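# Move croutons from pan to plate, return pan

## Task

Transfer all croutons out of the frying pan onto the dinner plate (dropping them onto it is acceptable). Afterwards put the pan back so it sits level at the centre of the hot plate. At the end the hot plate and the dinner plate must both lie level on the table. Nothing counts if it stays in place only because the robot holds it. Finish by releasing everything and moving the hand away.

## Robot and tools

Robot: one six-joint arm carrying a five-finger right hand. Nothing else is driven. Knocking or dropping anything off the table fails the job. Drops, slams, hard hits and heavy pushes are all penalised, as is any arm stop.

Frames. The scene frame has its origin on the tabletop under the arm base, +z up, and +y to the left when facing along +x. Positions are in metres. Orientation is a wxyz quaternion. The hand point is a spot 0.05 m in front of the palm, where index pad and thumb tip meet in a pinch. Its own axes: +z along the straightened fingers (fingertips about 0.06-0.07 m past the point), +y out of the palm, +x across the palm toward the little finger. A bracket on the little-finger side of the wrist sticks out and can collide with things.

execute_actions. Argument "actions" is a list holding zero or one item. An empty list only reports the state. {"steps": n} without rows is a wait of up to 300 control steps (each 1/30 s), counted from the previous result. {"rows": [...], "steps": n} drives the robot for up to 15 steps (default 15). It takes 1 to 15 rows. Each row is applied for one step, and the final row repeats if rows run out. Optional "pictures" (true/false) controls whether camera images are returned.

A row is a single flat list of 14 numbers, each within -1..1, in this order: dx, dy, dz, rx, ry, rz, little, ring, middle, index, thumb_bend, thumb_turn, force_limit, speed. The first six are an offset, not a pose. They are expressed in the hand point's own axes and measured from the hand pose shown in the latest result that reports it. Before any such result, and for a second call in the same reply, they are measured from where the hand is when the action begins. Every row counts from that same base, not from the previous row. Scale: 1.0 equals 0.6 m of travel, or 180 degrees of turn. rx, ry, rz form one rotation vector. Zero offsets pull the hand back to that base; they are not a pause.

Finger numbers are absolute targets. For little, ring, middle and index, +1 is straight/open and -1 is fully curled. thumb_bend: +1 straight, -1 fully bent. thumb_turn: +1 beside the palm, -1 swung in front of it. A pinch is roughly index -0.22, thumb_bend -0.75, thumb_turn -0.57. force_limit maps -1..+1 to about 0..10 N at the fingertip (0..15 N for the two thumb motors) and only affects closing. speed maps -1..+1 from nearly stopped to full speed, where full travel takes 0.6 s. For a soft grip, close with speed at -0.9 or below. A motor moves only when its target changes by at least 0.01. To whole-hand grasp an object 0.035-0.08 m wide, turn the thumb in front of the palm before reaching it. Resending identical numbers keeps the grip.

move. Argument "target" is one 14-number row, using the same offset rules and the same base as above. The hand follows a straight path lasting 0.5-10 s and does not slow for obstacles. "speed" is the path's top speed in m/s, from 0.002 to 0.5 (default 0.25). Turning is capped at twice that value in rad/s. "stop_force" is optional, 9-40 N. When given, the path halts once the wrist sensor feels that much extra push opposing the motion. The hand then steps back slightly and holds. Use it with slow speeds when touching surfaces, and leave it out when backing away from a contact. It is unreliable on moves that rotate the hand. The arm is stiff: aiming even a little beyond a firm contact without it can fault. The result adds a "move:" line with an ending (done, contact, off_target, moving, held, fault), any limits hit (paced = the pose was clipped, held = some steps were blocked), and the distance left to the target.

wait: {"seconds": 0-10}; lets time pass without sending anything new. zoom_image: {"camera": cam_high|cam_low|cam_wrist, "region": [x0,y0,x1,y1]}, in pixels of that camera's latest image, at most 504x504 pixels. show_instructions: shows the reference image(s). finished_scene: {"scene": n} ends and grades the current scene; it cannot be undone.

Result lines. The state gives the hand pose and velocities in the scene frame. "Hand target" is where the controller is currently driving the hand. "Wrist force"/"Wrist torque" are in hand axes. They are noisy (offset up to about 4 N, noise up to about 2.4 N) and saturate near 50 N. hand_measured, hand_stopped_by (moving/target/force/stalled/fault) and hand_load_n each list six values in motor order. Loads near 0 mean the grip was lost. HELD or "pose unreachable" means the clearance check altered or blocked a command.

Cautions. Each step is clipped to 100 mm and 16 degrees from the measured pose. Check the reported pose after long moves. A contact torque over a joint limit (wrist joints 25.4 N m), or any external force of 150 N, freezes the arm for 10 s. Holding loads heats the motors, and an overheat locks the brakes. The simulation keeps running while you think, and loose objects may occasionally be nudged.

Each tool is called by a JSON object that holds its "api" and its "payload".

Reference images:

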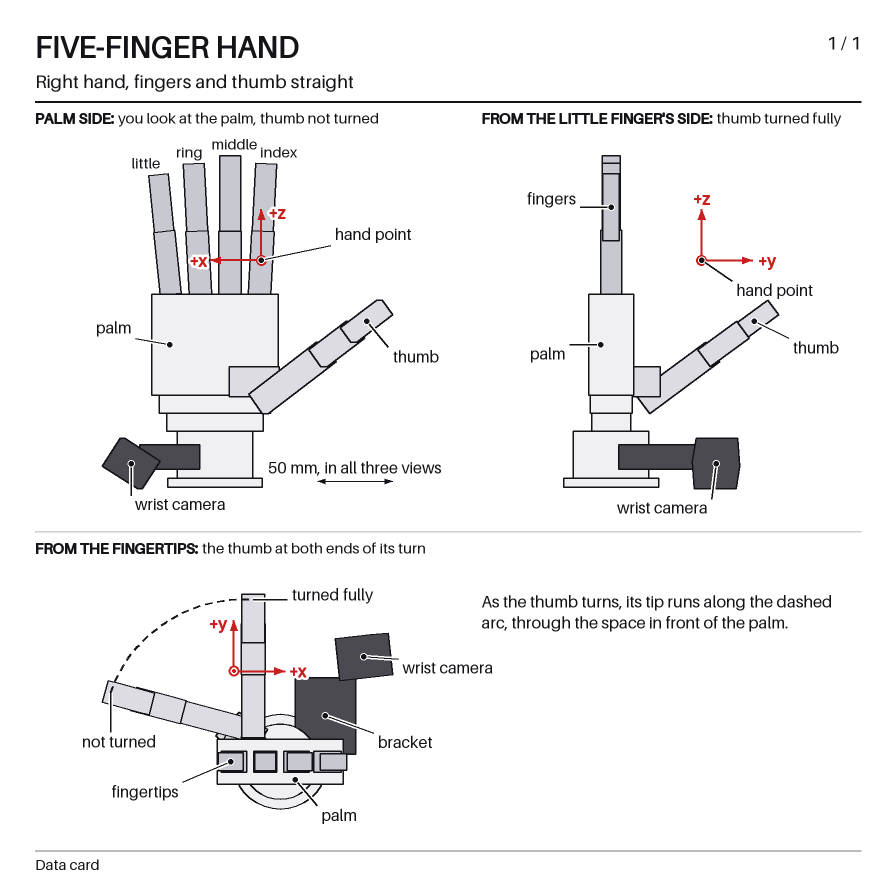

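## Session

{"api": "execute_actions", "payload": {"actions": []}}

Scene clock: 0.00 s of 6600.00 s.
end_effector_position=(+0.5777, -0.0281, +0.2283) hand_measured=(+1.000, +1.000, +1.000, +1.000, +1.000, +1.000) hand_load_n=(+0.0, +0.0, +0.0, +0.0, +0.0, +0.0) hand_stopped_by=(target, target, target, target, target, target) hand_force_limit=0.00 hand_speed=-0.80 end_effector_quat_wxyz=(-0.086, -0.588, +0.670, -0.446) end_effector_velocity=(-0.000, +0.000, -0.000) end_effector_angular_velocity=(+0.000, +0.000, +0.000)
Joint positions: [-0.082 -1.542  1.784  0.265  1.95  -3.139]
Joint velocities: [ 0.     0.     0.    -0.    -0.001 -0.   ]
Motor temperatures (°C, as the motors report them): [33 31 32 36 38 33]
Wrist force (N, on the end effector, along its own x y z axes, offset not removed): no reading
Wrist torque (N m, same axes, about the end effector's origin, offset not removed): no reading
Hand target: +0.578, -0.028, +0.228; -0.086, -0.588, +0.670, -0.446

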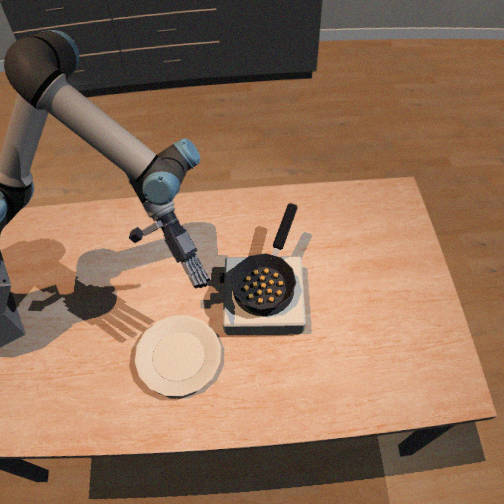

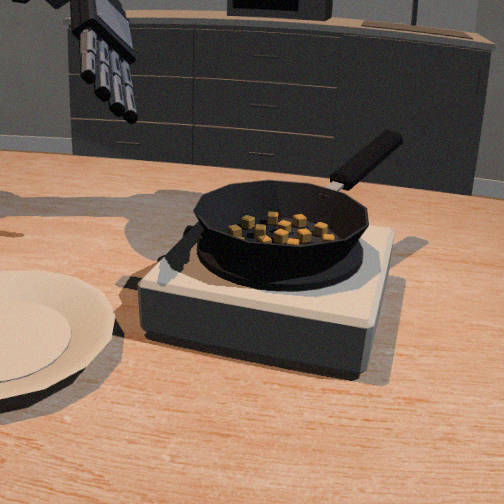

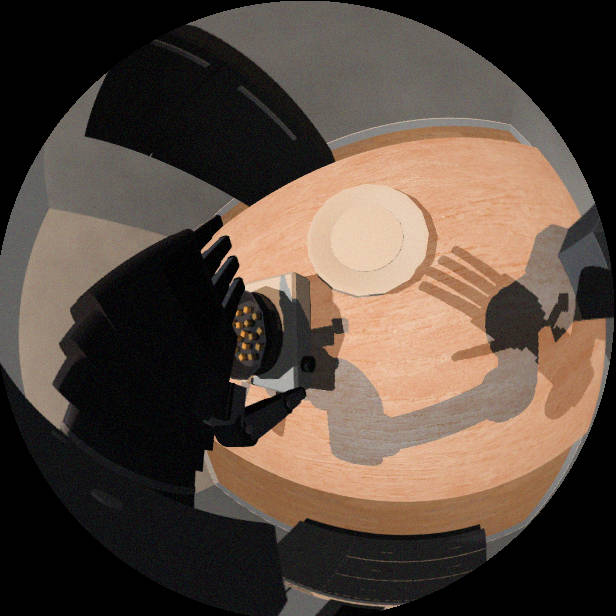

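{"api": "zoom_image", "payload": {"camera": "cam_high", "region": [200, 180, 360, 340]}}

{"api": "zoom_image", "payload": {"camera": "cam_low", "region": [180, 110, 420, 300]}}

Region (200, 180, 360, 340) of cam_high's 504x504 image, scaled by 3.150, with more detail than that image has.

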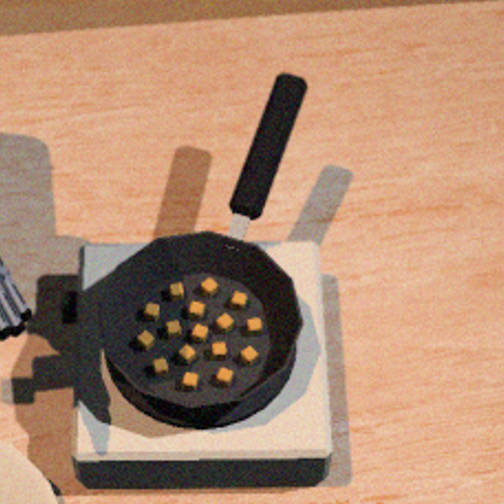

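Region (180, 110, 420, 300) of cam_low's 504x504 image, scaled by 2.100, with more detail than that image has; it fills the top 399 rows of this view, and the rest is white.

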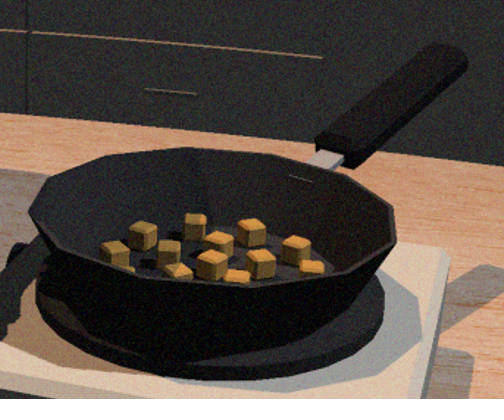

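{"api": "move", "payload": {"target": [-0.418,-0.47,0,0.179,-0.14,0.24,1,1,1,1,1,-1,0.5,0.5], "speed": 0.25}}

Scene clock: 47.10 s of 6600.00 s.
end_effector_position=(+0.8948, +0.1752, +0.2084) hand_measured=(+1.000, +1.000, +1.000, +1.000, +1.000, -1.000) hand_load_n=(+0.0, +0.0, +0.0, +0.0, +0.0, +0.0) hand_stopped_by=(target, target, target, target, target, target) hand_force_limit=0.50 hand_speed=0.50 end_effector_quat_wxyz=(+0.385, -0.386, +0.691, -0.474) end_effector_velocity=(+0.001, +0.000, -0.001) end_effector_angular_velocity=(+0.001, -0.002, -0.000)
Joint positions: [ 0.188 -1.243  1.347 -0.282  1.965 -2.576]
Joint velocities: [ 0.001  0.004 -0.004 -0.002  0.001  0.001]
Motor temperatures (°C, as the motors report them): [33 31 32 36 38 33]
Wrist force (N, on the end effector, along its own x y z axes, offset not removed): [0.8 3.5 -2.2]
Wrist torque (N m, same axes, about the end effector's origin, offset not removed): [0.55 0.03 0.18]
Hand target: +0.895, +0.175, +0.208; +0.385, -0.385, +0.691, -0.474
Off the commanded pose: 0.000 m, 0 deg.
After step 90, 41.43 s passed at rest.
move: done
camera_calibration (this result's frames):
cam_wrist: T_world_to_cam=[[-0.180194, 0.393545, -0.901472, 0.283017], [-0.168351, 0.890612, 0.422455, -0.100298], [0.969117, 0.227888, -0.0942289, -0.757333], [0, 0, 0, 1]] pos_world=[0.768057, 0.150533, 0.22614]

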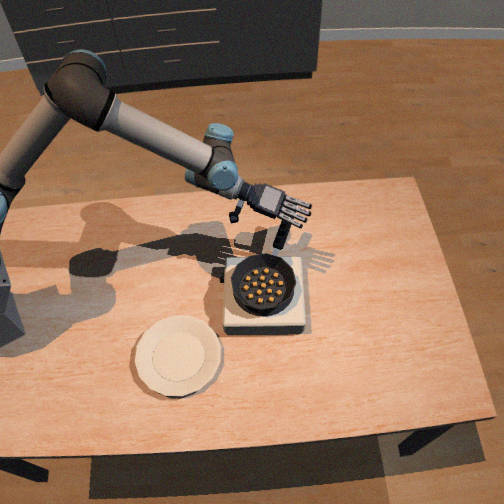

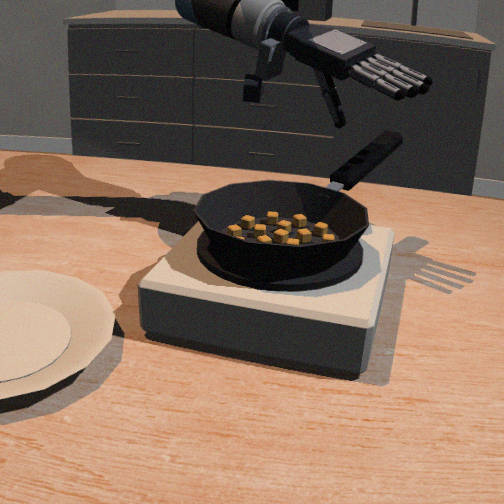

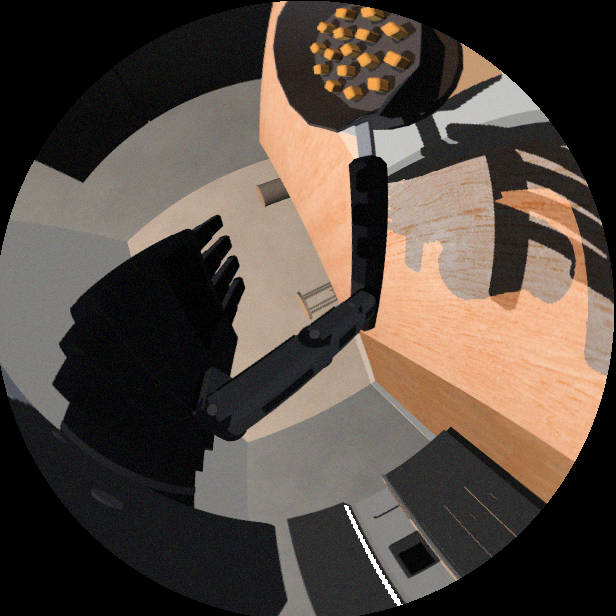

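{"api": "move", "payload": {"target": [0.017,0.125,0,0,0,0,1,1,1,1,1,-1,0.5,0.5], "speed": 0.1}}

Scene clock: 54.43 s of 6600.00 s.
end_effector_position=(+0.8780, +0.1850, +0.1353) hand_measured=(+1.000, +1.000, +1.000, +1.000, +1.000, -1.000) hand_load_n=(+0.0, +0.0, +0.0, +0.0, +0.0, +0.0) hand_stopped_by=(target, target, target, target, target, target) hand_force_limit=0.50 hand_speed=0.50 end_effector_quat_wxyz=(+0.385, -0.386, +0.692, -0.474) end_effector_velocity=(-0.000, +0.001, -0.001) end_effector_angular_velocity=(+0.001, -0.001, +0.000)
Joint positions: [ 0.239 -1.143  1.375 -0.414  2.015 -2.586]
Joint velocities: [ 0.001  0.001  0.001 -0.003  0.001  0.   ]
Motor temperatures (°C, as the motors report them): [33 31 32 36 38 33]
Wrist force (N, on the end effector, along its own x y z axes, offset not removed): [3.5 6.5 0.2]
Wrist torque (N m, same axes, about the end effector's origin, offset not removed): [0.76 -0.52 0.22]
Hand target: +0.878, +0.185, +0.135; +0.385, -0.385, +0.692, -0.474
Off the commanded pose: 0.000 m, 0 deg.
After step 90, 3.13 s passed at rest.
move: done
camera_calibration (this result's frames):
cam_wrist: T_world_to_cam=[[-0.180414, 0.39359, -0.901409, 0.210385], [-0.16814, 0.890616, 0.422531, -0.0811153], [0.969113, 0.227794, -0.0945009, -0.750109], [0, 0, 0, 1]] pos_world=[0.751258, 0.160307, 0.15303]

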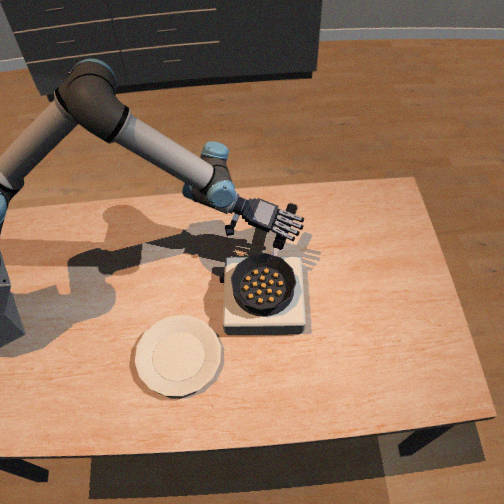

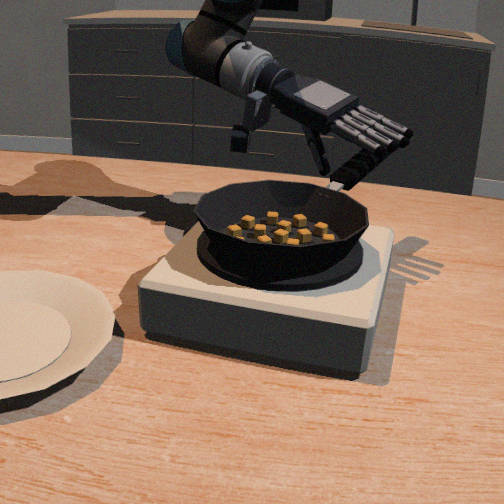

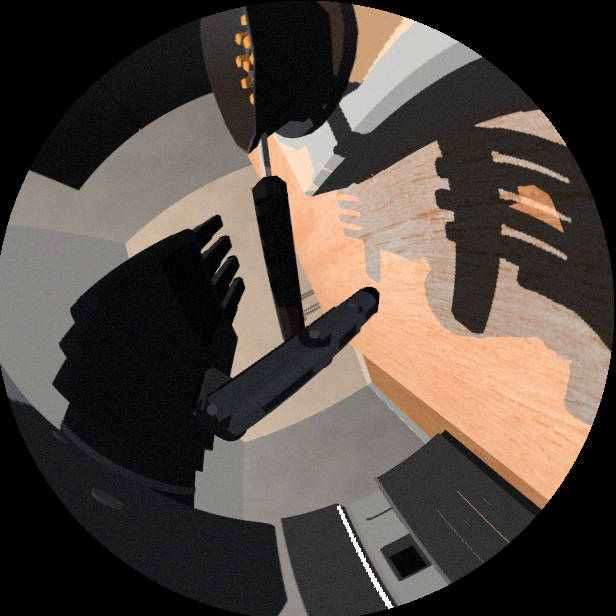

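{"api": "move", "payload": {"target": [0,0.017,0.075,0,0,0,1,1,1,1,1,-1,0.5,0.5], "speed": 0.06}}

{"api": "zoom_image", "payload": {"camera": "cam_low", "region": [240, 40, 480, 240]}}

Scene clock: 62.90 s of 6600.00 s.
end_effector_position=(+0.9165, +0.1715, +0.1142) hand_measured=(+1.000, +1.000, +1.000, +1.000, +1.000, -1.000) hand_load_n=(+0.0, +0.0, +0.0, +0.0, +0.0, +0.0) hand_stopped_by=(target, target, target, target, target, target) hand_force_limit=0.50 hand_speed=0.50 end_effector_quat_wxyz=(+0.385, -0.386, +0.692, -0.474) end_effector_velocity=(+0.002, -0.000, -0.000) end_effector_angular_velocity=(-0.000, -0.001, -0.000)
Joint positions: [ 0.216 -1.045  1.23  -0.365  1.992 -2.581]
Joint velocities: [-0.001  0.004 -0.007  0.003 -0.001 -0.   ]
Motor temperatures (°C, as the motors report them): [33 31 32 36 38 33]
Wrist force (N, on the end effector, along its own x y z axes, offset not removed): [-2.0 1.1 0.6]
Wrist torque (N m, same axes, about the end effector's origin, offset not removed): [0.12 0.15 -0.07]
Hand target: +0.917, +0.171, +0.114; +0.385, -0.386, +0.692, -0.474
Off the commanded pose: 0.000 m, 0 deg.
After step 90, 4.30 s passed at rest.
move: done
camera_calibration (this result's frames):
cam_wrist: T_world_to_cam=[[-0.180397, 0.393556, -0.901427, 0.203658], [-0.168198, 0.89062, 0.422498, -0.0536668], [0.969106, 0.227836, -0.0944695, -0.786362], [0, 0, 0, 1]] pos_world=[0.78978, 0.146807, 0.13197]

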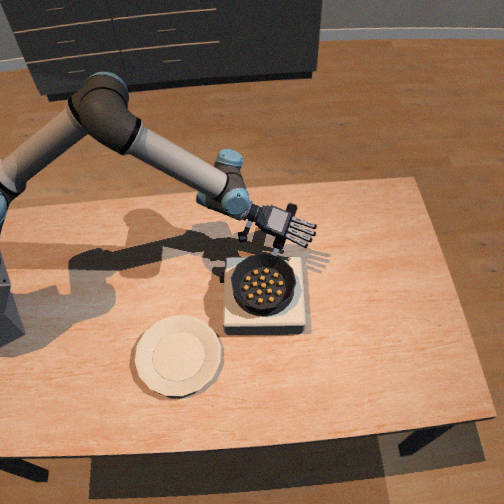

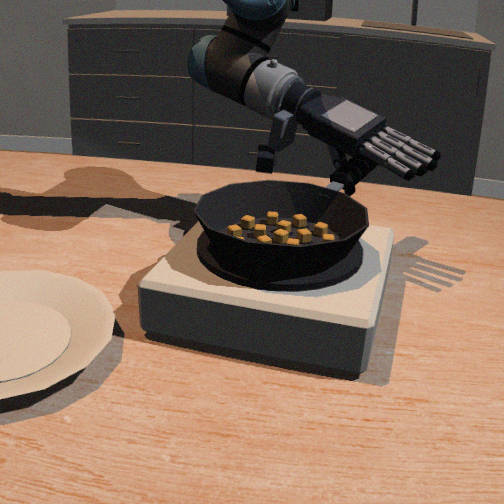

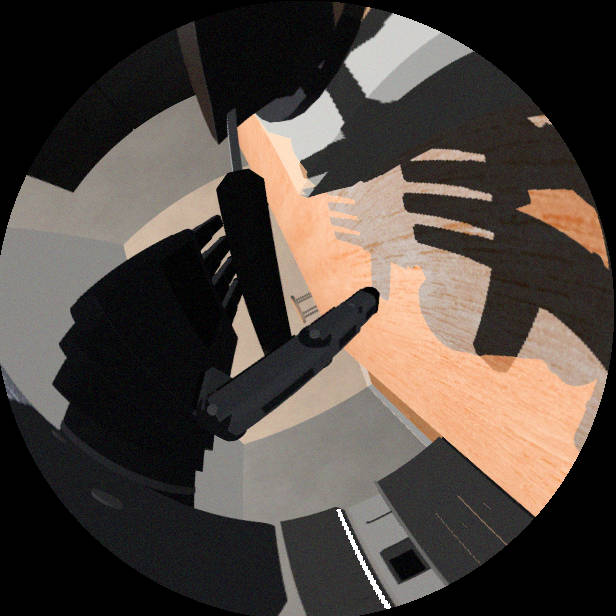

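Region (240, 40, 480, 240) of cam_low's 504x504 image, scaled by 2.100, with more detail than that image has.

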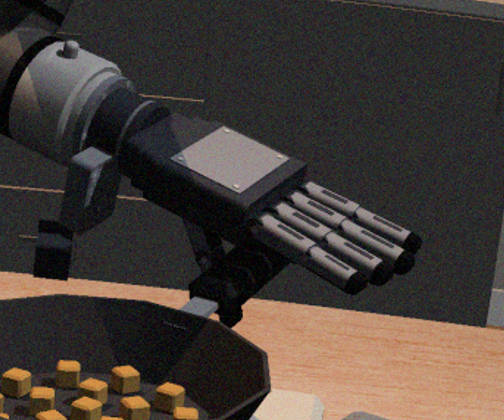

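{"api": "move", "payload": {"target": [0,0.005,0.022,0,0,0,0.2,0.2,0.2,0.2,1,-1,0.5,-0.2], "speed": 0.03}}

{"api": "move", "payload": {"target": [0,0,0,0,0,0,-1,-1,-1,-1,0.2,-1,1,-0.5]}}

{"api": "zoom_image", "payload": {"camera": "cam_low", "region": [240, 40, 480, 240]}}

Scene clock: 71.80 s of 6600.00 s.
end_effector_position=(+0.9278, +0.1675, +0.1080) hand_measured=(+0.200, +0.200, +0.200, +0.200, +1.000, -1.000) hand_load_n=(+0.0, +0.0, +0.0, +0.0, +0.0, +0.0) hand_stopped_by=(target, target, target, target, target, target) hand_force_limit=0.50 hand_speed=-0.20 end_effector_quat_wxyz=(+0.385, -0.386, +0.692, -0.474) end_effector_velocity=(+0.001, -0.000, -0.000) end_effector_angular_velocity=(+0.000, +0.000, -0.000)
Joint positions: [ 0.21  -1.015  1.183 -0.348  1.986 -2.58 ]
Joint velocities: [-0.001  0.002 -0.003  0.002 -0.001  0.   ]
Motor temperatures (°C, as the motors report them): [33 31 32 36 38 33]
Wrist force (N, on the end effector, along its own x y z axes, offset not removed): [-2.7 -1.3 0.0]
Wrist torque (N m, same axes, about the end effector's origin, offset not removed): [-0.16 0.31 -0.06]
Hand target: +0.928, +0.167, +0.108; +0.385, -0.386, +0.692, -0.474
Off the commanded pose: 0.000 m, 0 deg.
After step 90, 5.03 s passed at rest.
move: done
camera_calibration (this result's frames):
cam_wrist: T_world_to_cam=[[-0.180391, 0.393547, -0.901432, 0.20168], [-0.168218, 0.890621, 0.422489, -0.04563], [0.969104, 0.22785, -0.0944581, -0.796973], [0, 0, 0, 1]] pos_world=[0.801055, 0.142859, 0.125798]

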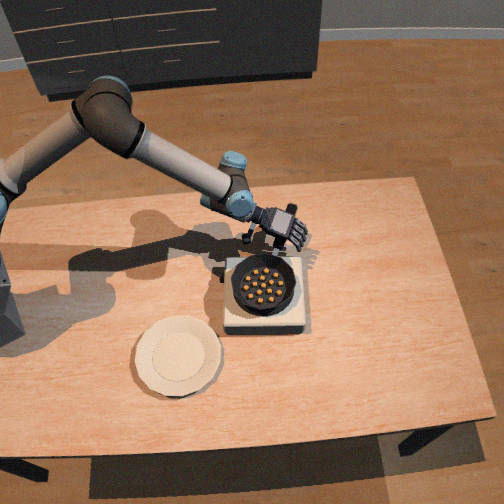

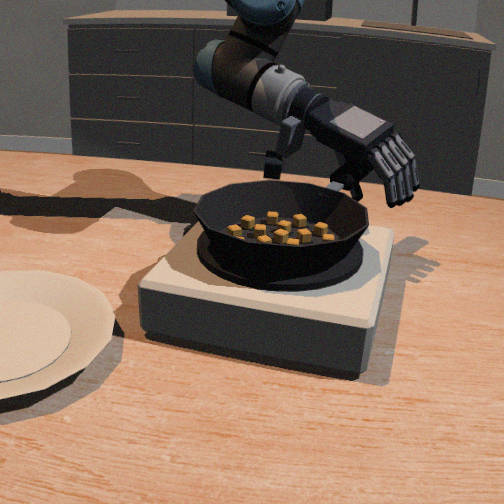

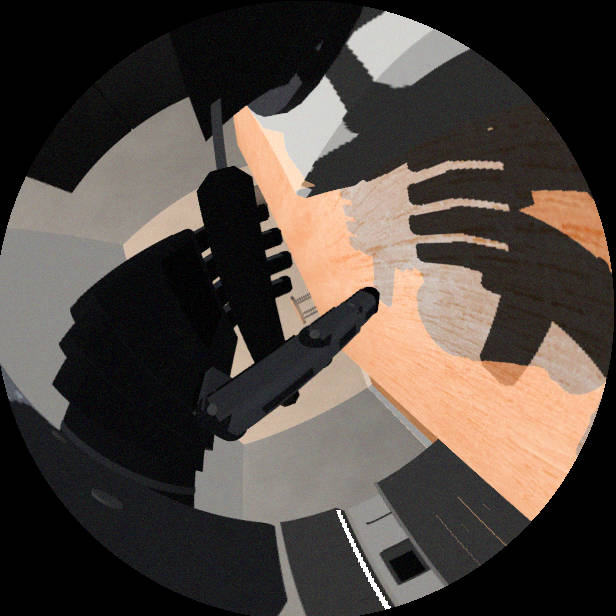

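Scene clock: 73.60 s of 6600.00 s.
end_effector_position=(+0.9278, +0.1675, +0.1080) hand_measured=(-1.000, -1.000, -1.000, -1.000, +0.200, -1.000) hand_load_n=(+2.0, +0.0, +0.0, +0.0, +0.5, +0.0) hand_stopped_by=(target, target, target, target, target, target) hand_force_limit=1.00 hand_speed=-0.50 end_effector_quat_wxyz=(+0.385, -0.386, +0.692, -0.474) end_effector_velocity=(+0.000, +0.000, +0.001) end_effector_angular_velocity=(+0.000, -0.001, +0.000)
Joint positions: [ 0.21  -1.015  1.183 -0.348  1.986 -2.58 ]
Joint velocities: [-0.    -0.001 -0.     0.    -0.     0.   ]
Motor temperatures (°C, as the motors report them): [33 31 32 36 38 33]
Wrist force (N, on the end effector, along its own x y z axes, offset not removed): [2.9 5.6 3.1]
Wrist torque (N m, same axes, about the end effector's origin, offset not removed): [0.66 -0.22 0.41]
Hand target: +0.928, +0.168, +0.108; +0.385, -0.386, +0.692, -0.474
Off the commanded pose: 0.000 m, 0 deg.
move: done
camera_calibration (this result's frames):
cam_wrist: T_world_to_cam=[[-0.180405, 0.393546, -0.90143, 0.201686], [-0.168204, 0.890623, 0.422491, -0.0456293], [0.969103, 0.227844, -0.0944764, -0.79696], [0, 0, 0, 1]] pos_world=[0.801047, 0.142848, 0.12579]

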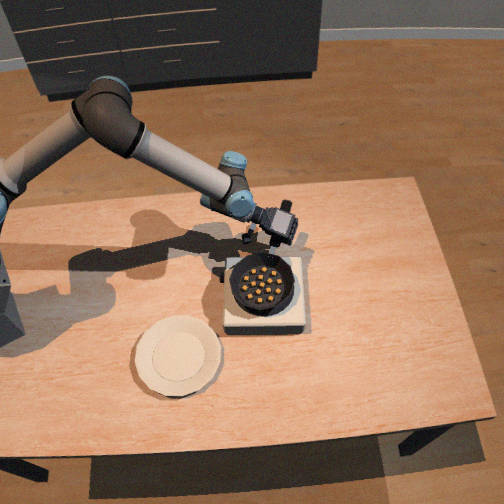

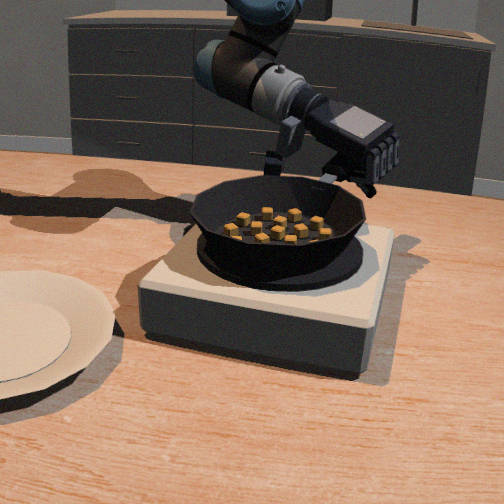

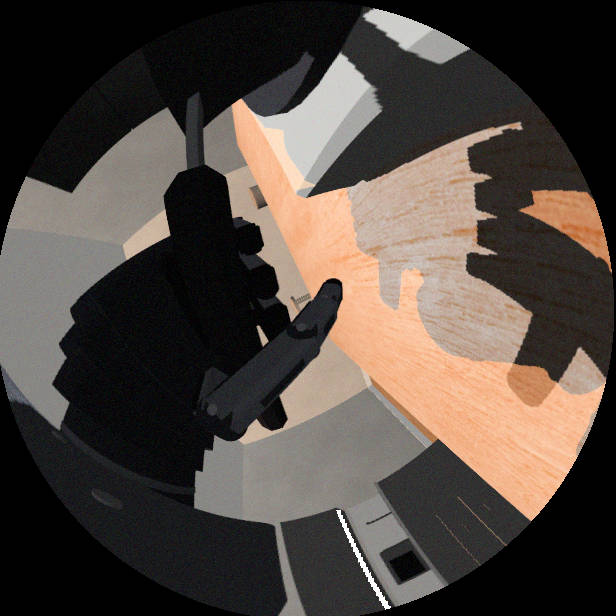

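Region (240, 40, 480, 240) of cam_low's 504x504 image, scaled by 2.100, with more detail than that image has.

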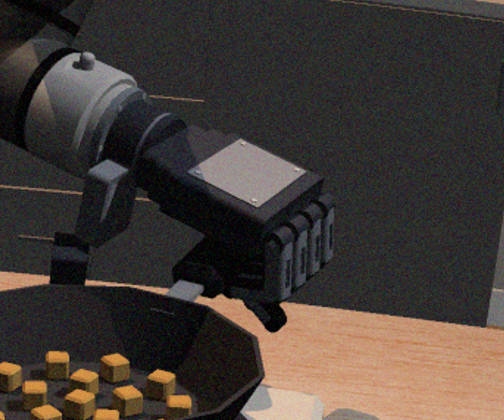

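{"api": "move", "payload": {"target": [0,0,0,0,0,0,-1,-1,-1,-1,-1,-1,1,-0.6]}}

Scene clock: 81.03 s of 6600.00 s.
end_effector_position=(+0.9278, +0.1675, +0.1080) hand_measured=(-1.000, -1.000, -1.000, -1.000, -0.096, -1.000) hand_load_n=(+1.5, +0.0, -2.0, +0.0, +15.0, +4.5) hand_stopped_by=(target, target, target, target, force, target) hand_force_limit=1.00 hand_speed=-0.60 end_effector_quat_wxyz=(+0.385, -0.386, +0.692, -0.474) end_effector_velocity=(+0.000, +0.000, +0.001) end_effector_angular_velocity=(+0.000, -0.001, +0.000)
Joint positions: [ 0.21  -1.015  1.183 -0.348  1.986 -2.58 ]
Joint velocities: [-0.    -0.001 -0.     0.    -0.     0.   ]
Motor temperatures (°C, as the motors report them): [33 31 32 36 38 33]
Wrist force (N, on the end effector, along its own x y z axes, offset not removed): [-1.9 3.7 -0.3]
Wrist torque (N m, same axes, about the end effector's origin, offset not removed): [0.54 0.00 -0.14]
Hand target: +0.928, +0.168, +0.108; +0.385, -0.386, +0.692, -0.474
Off the commanded pose: 0.000 m, 0 deg.
After step 90, 3.37 s passed at rest.
move: done
camera_calibration (this result's frames):
cam_wrist: T_world_to_cam=[[-0.180396, 0.393545, -0.901432, 0.201683], [-0.168199, 0.890625, 0.422487, -0.0456338], [0.969106, 0.227835, -0.094471, -0.796962], [0, 0, 0, 1]] pos_world=[0.801048, 0.142848, 0.125793]

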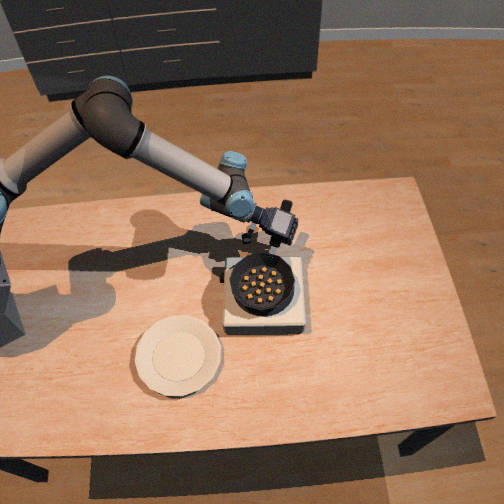

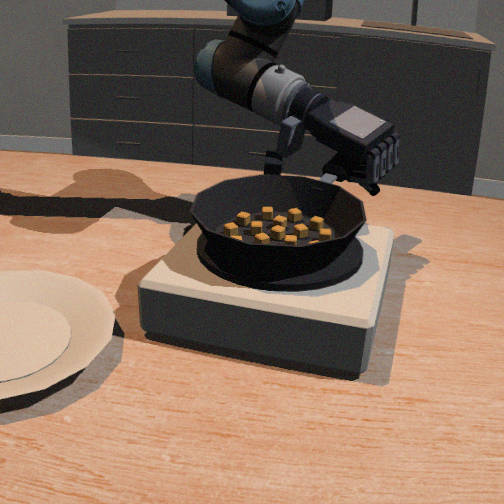

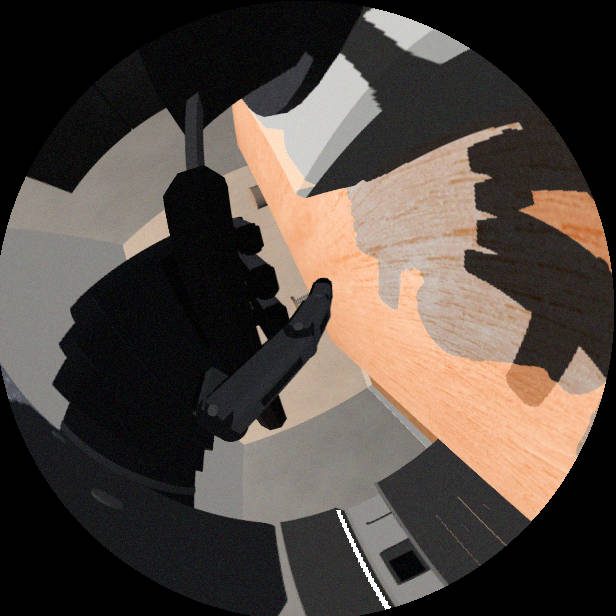

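{"api": "move", "payload": {"target": [0,0,0,0,0,0,-1,-1,0.1,0.1,0.5,-1,1,0]}}

{"api": "move", "payload": {"target": [0,0,0,0,0,0,-1,-1,0.1,0.1,-1,-1,1,-0.5]}}

Scene clock: 88.97 s of 6600.00 s.
end_effector_position=(+0.9278, +0.1675, +0.1080) hand_measured=(-1.000, -1.000, +0.100, +0.100, +0.500, -1.000) hand_load_n=(+2.0, +0.0, +0.0, +0.0, +0.0, +0.0) hand_stopped_by=(target, target, target, target, target, target) hand_force_limit=1.00 hand_speed=0.00 end_effector_quat_wxyz=(+0.385, -0.386, +0.692, -0.474) end_effector_velocity=(-0.000, -0.000, -0.001) end_effector_angular_velocity=(-0.001, +0.001, -0.000)
Joint positions: [ 0.21  -1.015  1.183 -0.348  1.986 -2.58 ]
Joint velocities: [-0.     0.001  0.001 -0.     0.    -0.   ]
Motor temperatures (°C, as the motors report them): [33 31 32 36 38 33]
Wrist force (N, on the end effector, along its own x y z axes, offset not removed): [1.9 1.2 -2.4]
Wrist torque (N m, same axes, about the end effector's origin, offset not removed): [0.26 -0.19 -0.16]
Hand target: +0.928, +0.167, +0.108; +0.385, -0.386, +0.692, -0.474
Off the commanded pose: 0.000 m, 0 deg.
After step 90, 4.00 s passed at rest.
move: done
camera_calibration (this result's frames):
cam_wrist: T_world_to_cam=[[-0.180403, 0.393547, -0.90143, 0.201687], [-0.168207, 0.890622, 0.422491, -0.0456285], [0.969103, 0.227846, -0.0944733, -0.796962], [0, 0, 0, 1]] pos_world=[0.801048, 0.142849, 0.125792]

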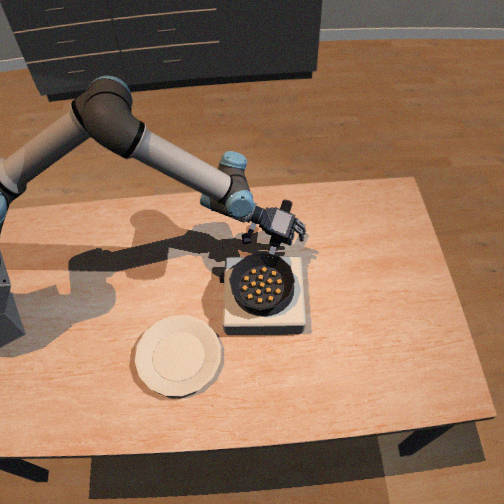

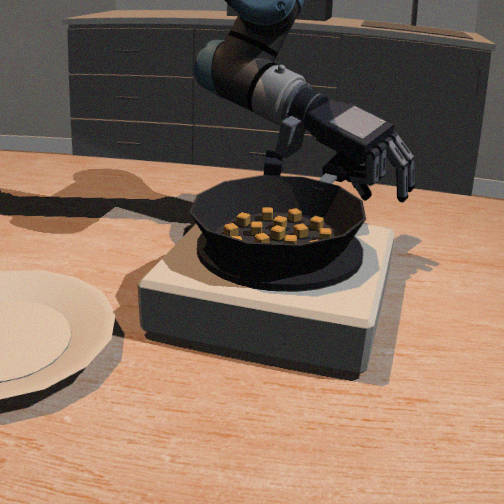

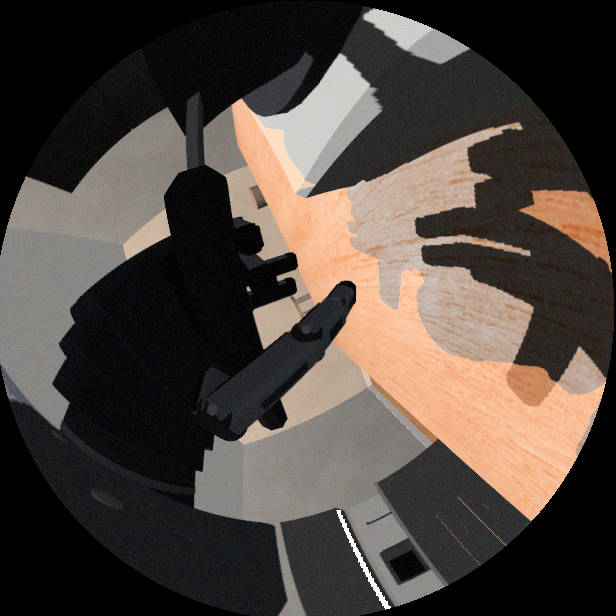

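Scene clock: 92.10 s of 6600.00 s.
end_effector_position=(+0.9278, +0.1675, +0.1080) hand_measured=(-1.000, -1.000, +0.100, +0.100, -0.992, -1.000) hand_load_n=(+0.0, +0.0, +0.0, +0.0, +4.5, +1.0) hand_stopped_by=(target, target, target, target, target, target) hand_force_limit=1.00 hand_speed=-0.50 end_effector_quat_wxyz=(+0.385, -0.386, +0.692, -0.474) end_effector_velocity=(+0.000, -0.000, +0.000) end_effector_angular_velocity=(-0.000, -0.000, -0.001)
Joint positions: [ 0.21  -1.015  1.183 -0.348  1.986 -2.58 ]
Joint velocities: [-0.     0.    -0.001 -0.     0.     0.   ]
Motor temperatures (°C, as the motors report them): [33 31 32 36 38 33]
Wrist force (N, on the end effector, along its own x y z axes, offset not removed): [-4.3 1.8 -0.9]
Wrist torque (N m, same axes, about the end effector's origin, offset not removed): [0.23 0.88 0.03]
Hand target: +0.928, +0.168, +0.108; +0.385, -0.386, +0.692, -0.474
Off the commanded pose: 0.000 m, 0 deg.
move: done
camera_calibration (this result's frames):
cam_wrist: T_world_to_cam=[[-0.180403, 0.393547, -0.90143, 0.201687], [-0.168207, 0.890622, 0.422492, -0.0456284], [0.969103, 0.227846, -0.0944731, -0.796962], [0, 0, 0, 1]] pos_world=[0.801048, 0.142849, 0.125792]

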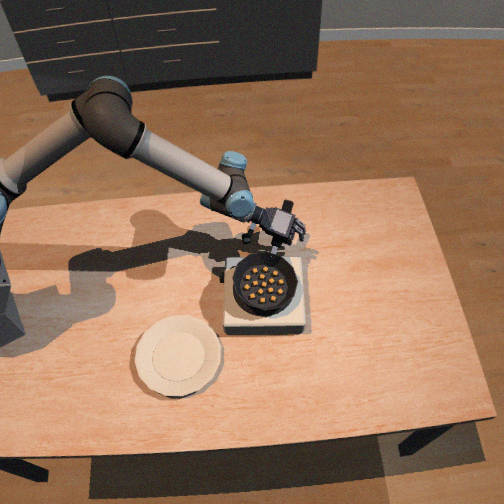

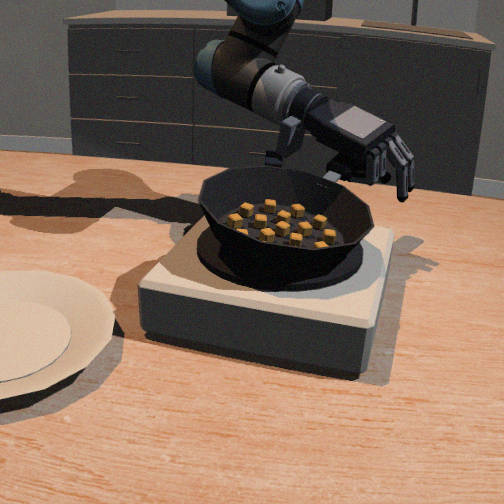

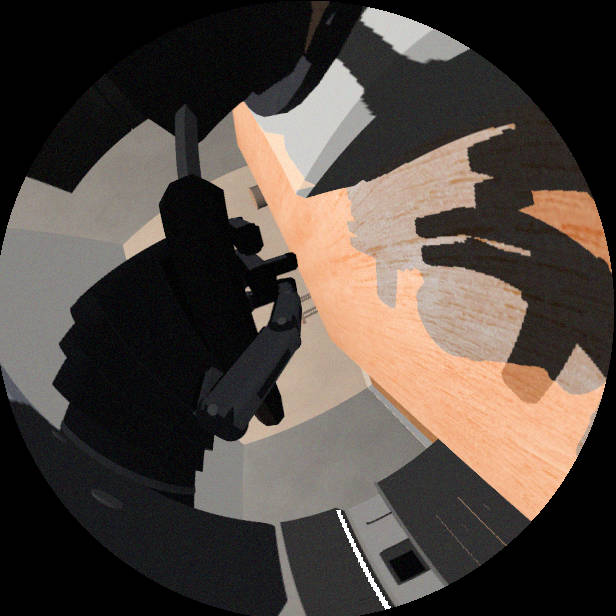

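{"api": "move", "payload": {"target": [0,0,0,0,0,0,-1,-1,0.1,0.1,0.3,-0.3,1,-0.2]}}

{"api": "move", "payload": {"target": [0,0,0,0,0,0,-1,-1,-1,-1,0.3,-0.3,1,-0.2]}}

{"api": "move", "payload": {"target": [0,0,0,0,0,0,-1,-1,-1,-1,-1,-0.3,1,-0.5]}}

Scene clock: 105.57 s of 6600.00 s.
end_effector_position=(+0.9278, +0.1675, +0.1080) hand_measured=(-0.998, -1.000, +0.100, +0.100, +0.300, -0.300) hand_load_n=(+6.0, +0.0, +0.0, +0.0, +0.0, +0.0) hand_stopped_by=(target, target, target, target, target, target) hand_force_limit=1.00 hand_speed=-0.20 end_effector_quat_wxyz=(+0.385, -0.386, +0.692, -0.474) end_effector_velocity=(+0.000, +0.000, +0.001) end_effector_angular_velocity=(-0.000, -0.001, +0.001)
Joint positions: [ 0.21  -1.015  1.183 -0.348  1.986 -2.58 ]
Joint velocities: [-0.    -0.001 -0.    -0.    -0.    -0.001]
Motor temperatures (°C, as the motors report them): [33 31 32 36 38 33]
Wrist force (N, on the end effector, along its own x y z axes, offset not removed): [0.5 1.5 1.1]
Wrist torque (N m, same axes, about the end effector's origin, offset not removed): [-0.16 -0.08 0.44]
Hand target: +0.928, +0.168, +0.108; +0.385, -0.386, +0.692, -0.474
Off the commanded pose: 0.000 m, 0 deg.
After step 90, 8.63 s passed at rest.
move: done
camera_calibration (this result's frames):
cam_wrist: T_world_to_cam=[[-0.180403, 0.393547, -0.90143, 0.201687], [-0.168207, 0.890622, 0.422491, -0.0456284], [0.969103, 0.227846, -0.0944731, -0.796962], [0, 0, 0, 1]] pos_world=[0.801048, 0.142849, 0.125792]

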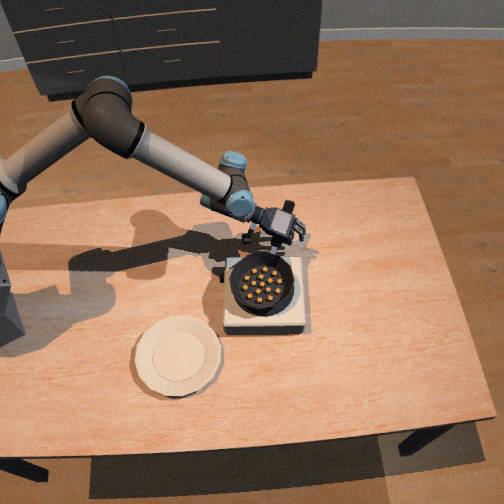

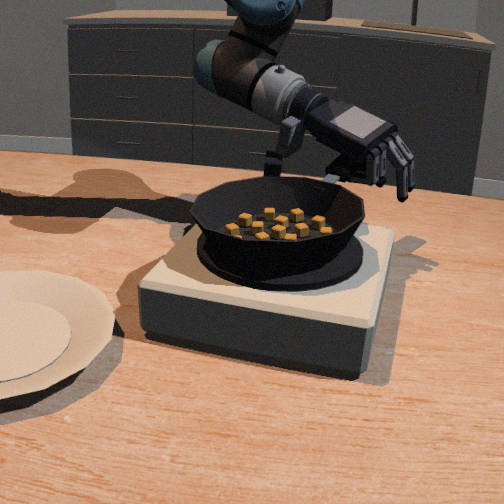

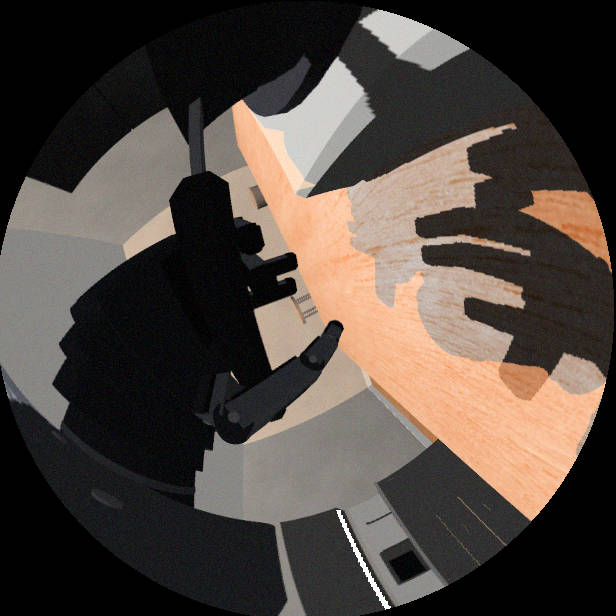

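Scene clock: 106.67 s of 6600.00 s.
end_effector_position=(+0.9278, +0.1675, +0.1080) hand_measured=(-0.998, -1.000, -1.000, -1.000, +0.300, -0.300) hand_load_n=(+6.0, +0.0, +0.0, +0.0, +0.0, +0.0) hand_stopped_by=(target, target, target, target, target, target) hand_force_limit=1.00 hand_speed=-0.20 end_effector_quat_wxyz=(+0.385, -0.386, +0.692, -0.474) end_effector_velocity=(+0.000, +0.000, +0.001) end_effector_angular_velocity=(+0.000, -0.001, +0.000)
Joint positions: [ 0.21  -1.015  1.183 -0.348  1.986 -2.58 ]
Joint velocities: [-0.    -0.001 -0.     0.     0.     0.   ]
Motor temperatures (°C, as the motors report them): [33 31 32 36 38 33]
Wrist force (N, on the end effector, along its own x y z axes, offset not removed): [-2.4 7.3 3.6]
Wrist torque (N m, same axes, about the end effector's origin, offset not removed): [0.35 0.34 0.79]
Hand target: +0.928, +0.168, +0.108; +0.385, -0.386, +0.692, -0.474
Off the commanded pose: 0.000 m, 0 deg.
move: done
camera_calibration (this result's frames):
cam_wrist: T_world_to_cam=[[-0.180403, 0.393547, -0.90143, 0.201687], [-0.168207, 0.890622, 0.422491, -0.0456283], [0.969103, 0.227846, -0.094473, -0.796962], [0, 0, 0, 1]] pos_world=[0.801048, 0.142849, 0.125792]

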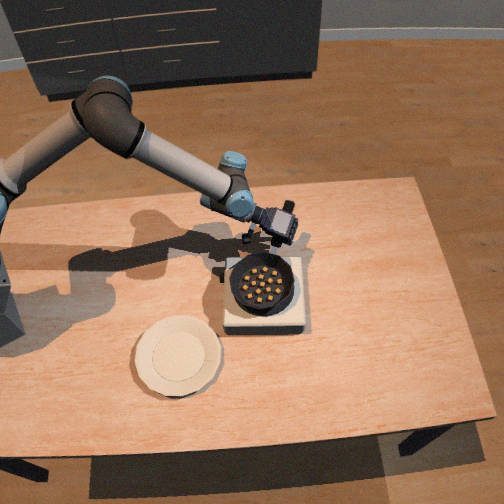

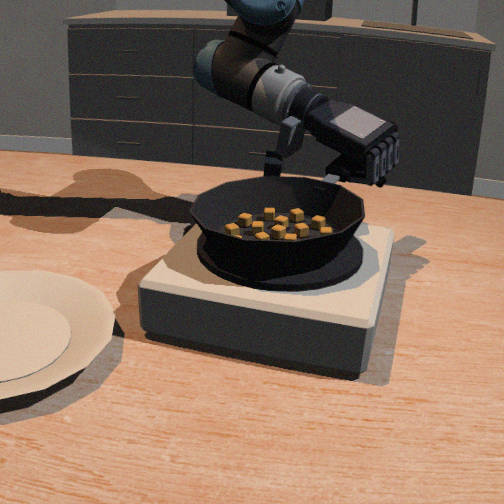

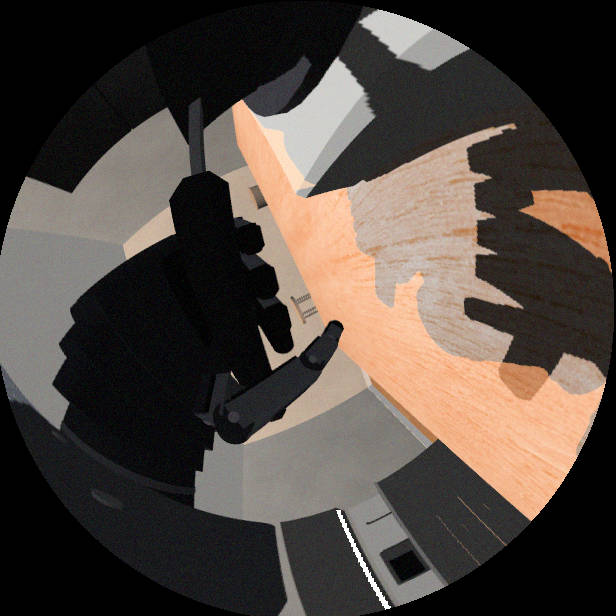

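Scene clock: 108.63 s of 6600.00 s.
end_effector_position=(+0.9278, +0.1675, +0.1080) hand_measured=(-0.998, -1.000, -1.000, -1.000, -0.552, -0.300) hand_load_n=(+6.0, +0.0, +0.0, -4.5, +14.5, +3.5) hand_stopped_by=(target, target, target, target, force, target) hand_force_limit=1.00 hand_speed=-0.50 end_effector_quat_wxyz=(+0.385, -0.386, +0.692, -0.474) end_effector_velocity=(-0.000, -0.000, +0.000) end_effector_angular_velocity=(-0.000, -0.000, -0.000)
Joint positions: [ 0.21  -1.015  1.183 -0.348  1.986 -2.58 ]
Joint velocities: [-0. -0.  0.  0.  0. -0.]
Motor temperatures (°C, as the motors report them): [33 31 32 36 38 33]
Wrist force (N, on the end effector, along its own x y z axes, offset not removed): [0.1 0.4 1.9]
Wrist torque (N m, same axes, about the end effector's origin, offset not removed): [-0.34 -0.05 0.53]
Hand target: +0.928, +0.168, +0.108; +0.385, -0.386, +0.692, -0.474
Off the commanded pose: 0.000 m, 0 deg.
move: done
camera_calibration (this result's frames):
cam_wrist: T_world_to_cam=[[-0.180403, 0.393547, -0.90143, 0.201687], [-0.168207, 0.890622, 0.422491, -0.0456283], [0.969103, 0.227846, -0.094473, -0.796962], [0, 0, 0, 1]] pos_world=[0.801048, 0.142849, 0.125793]

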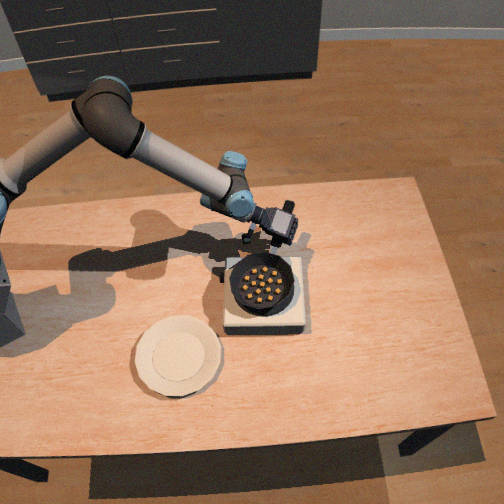

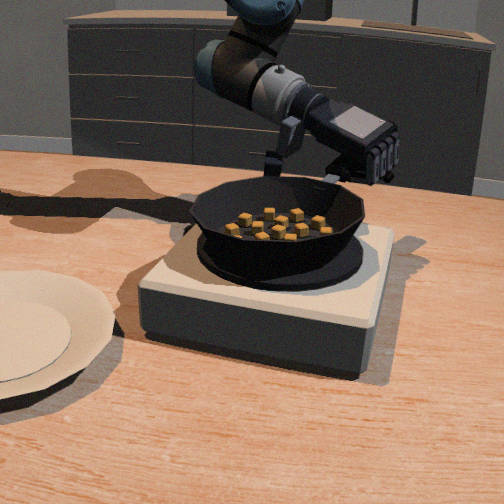

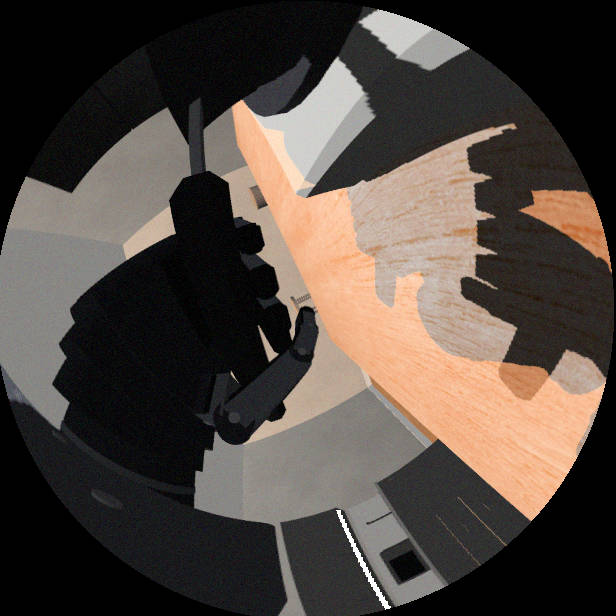

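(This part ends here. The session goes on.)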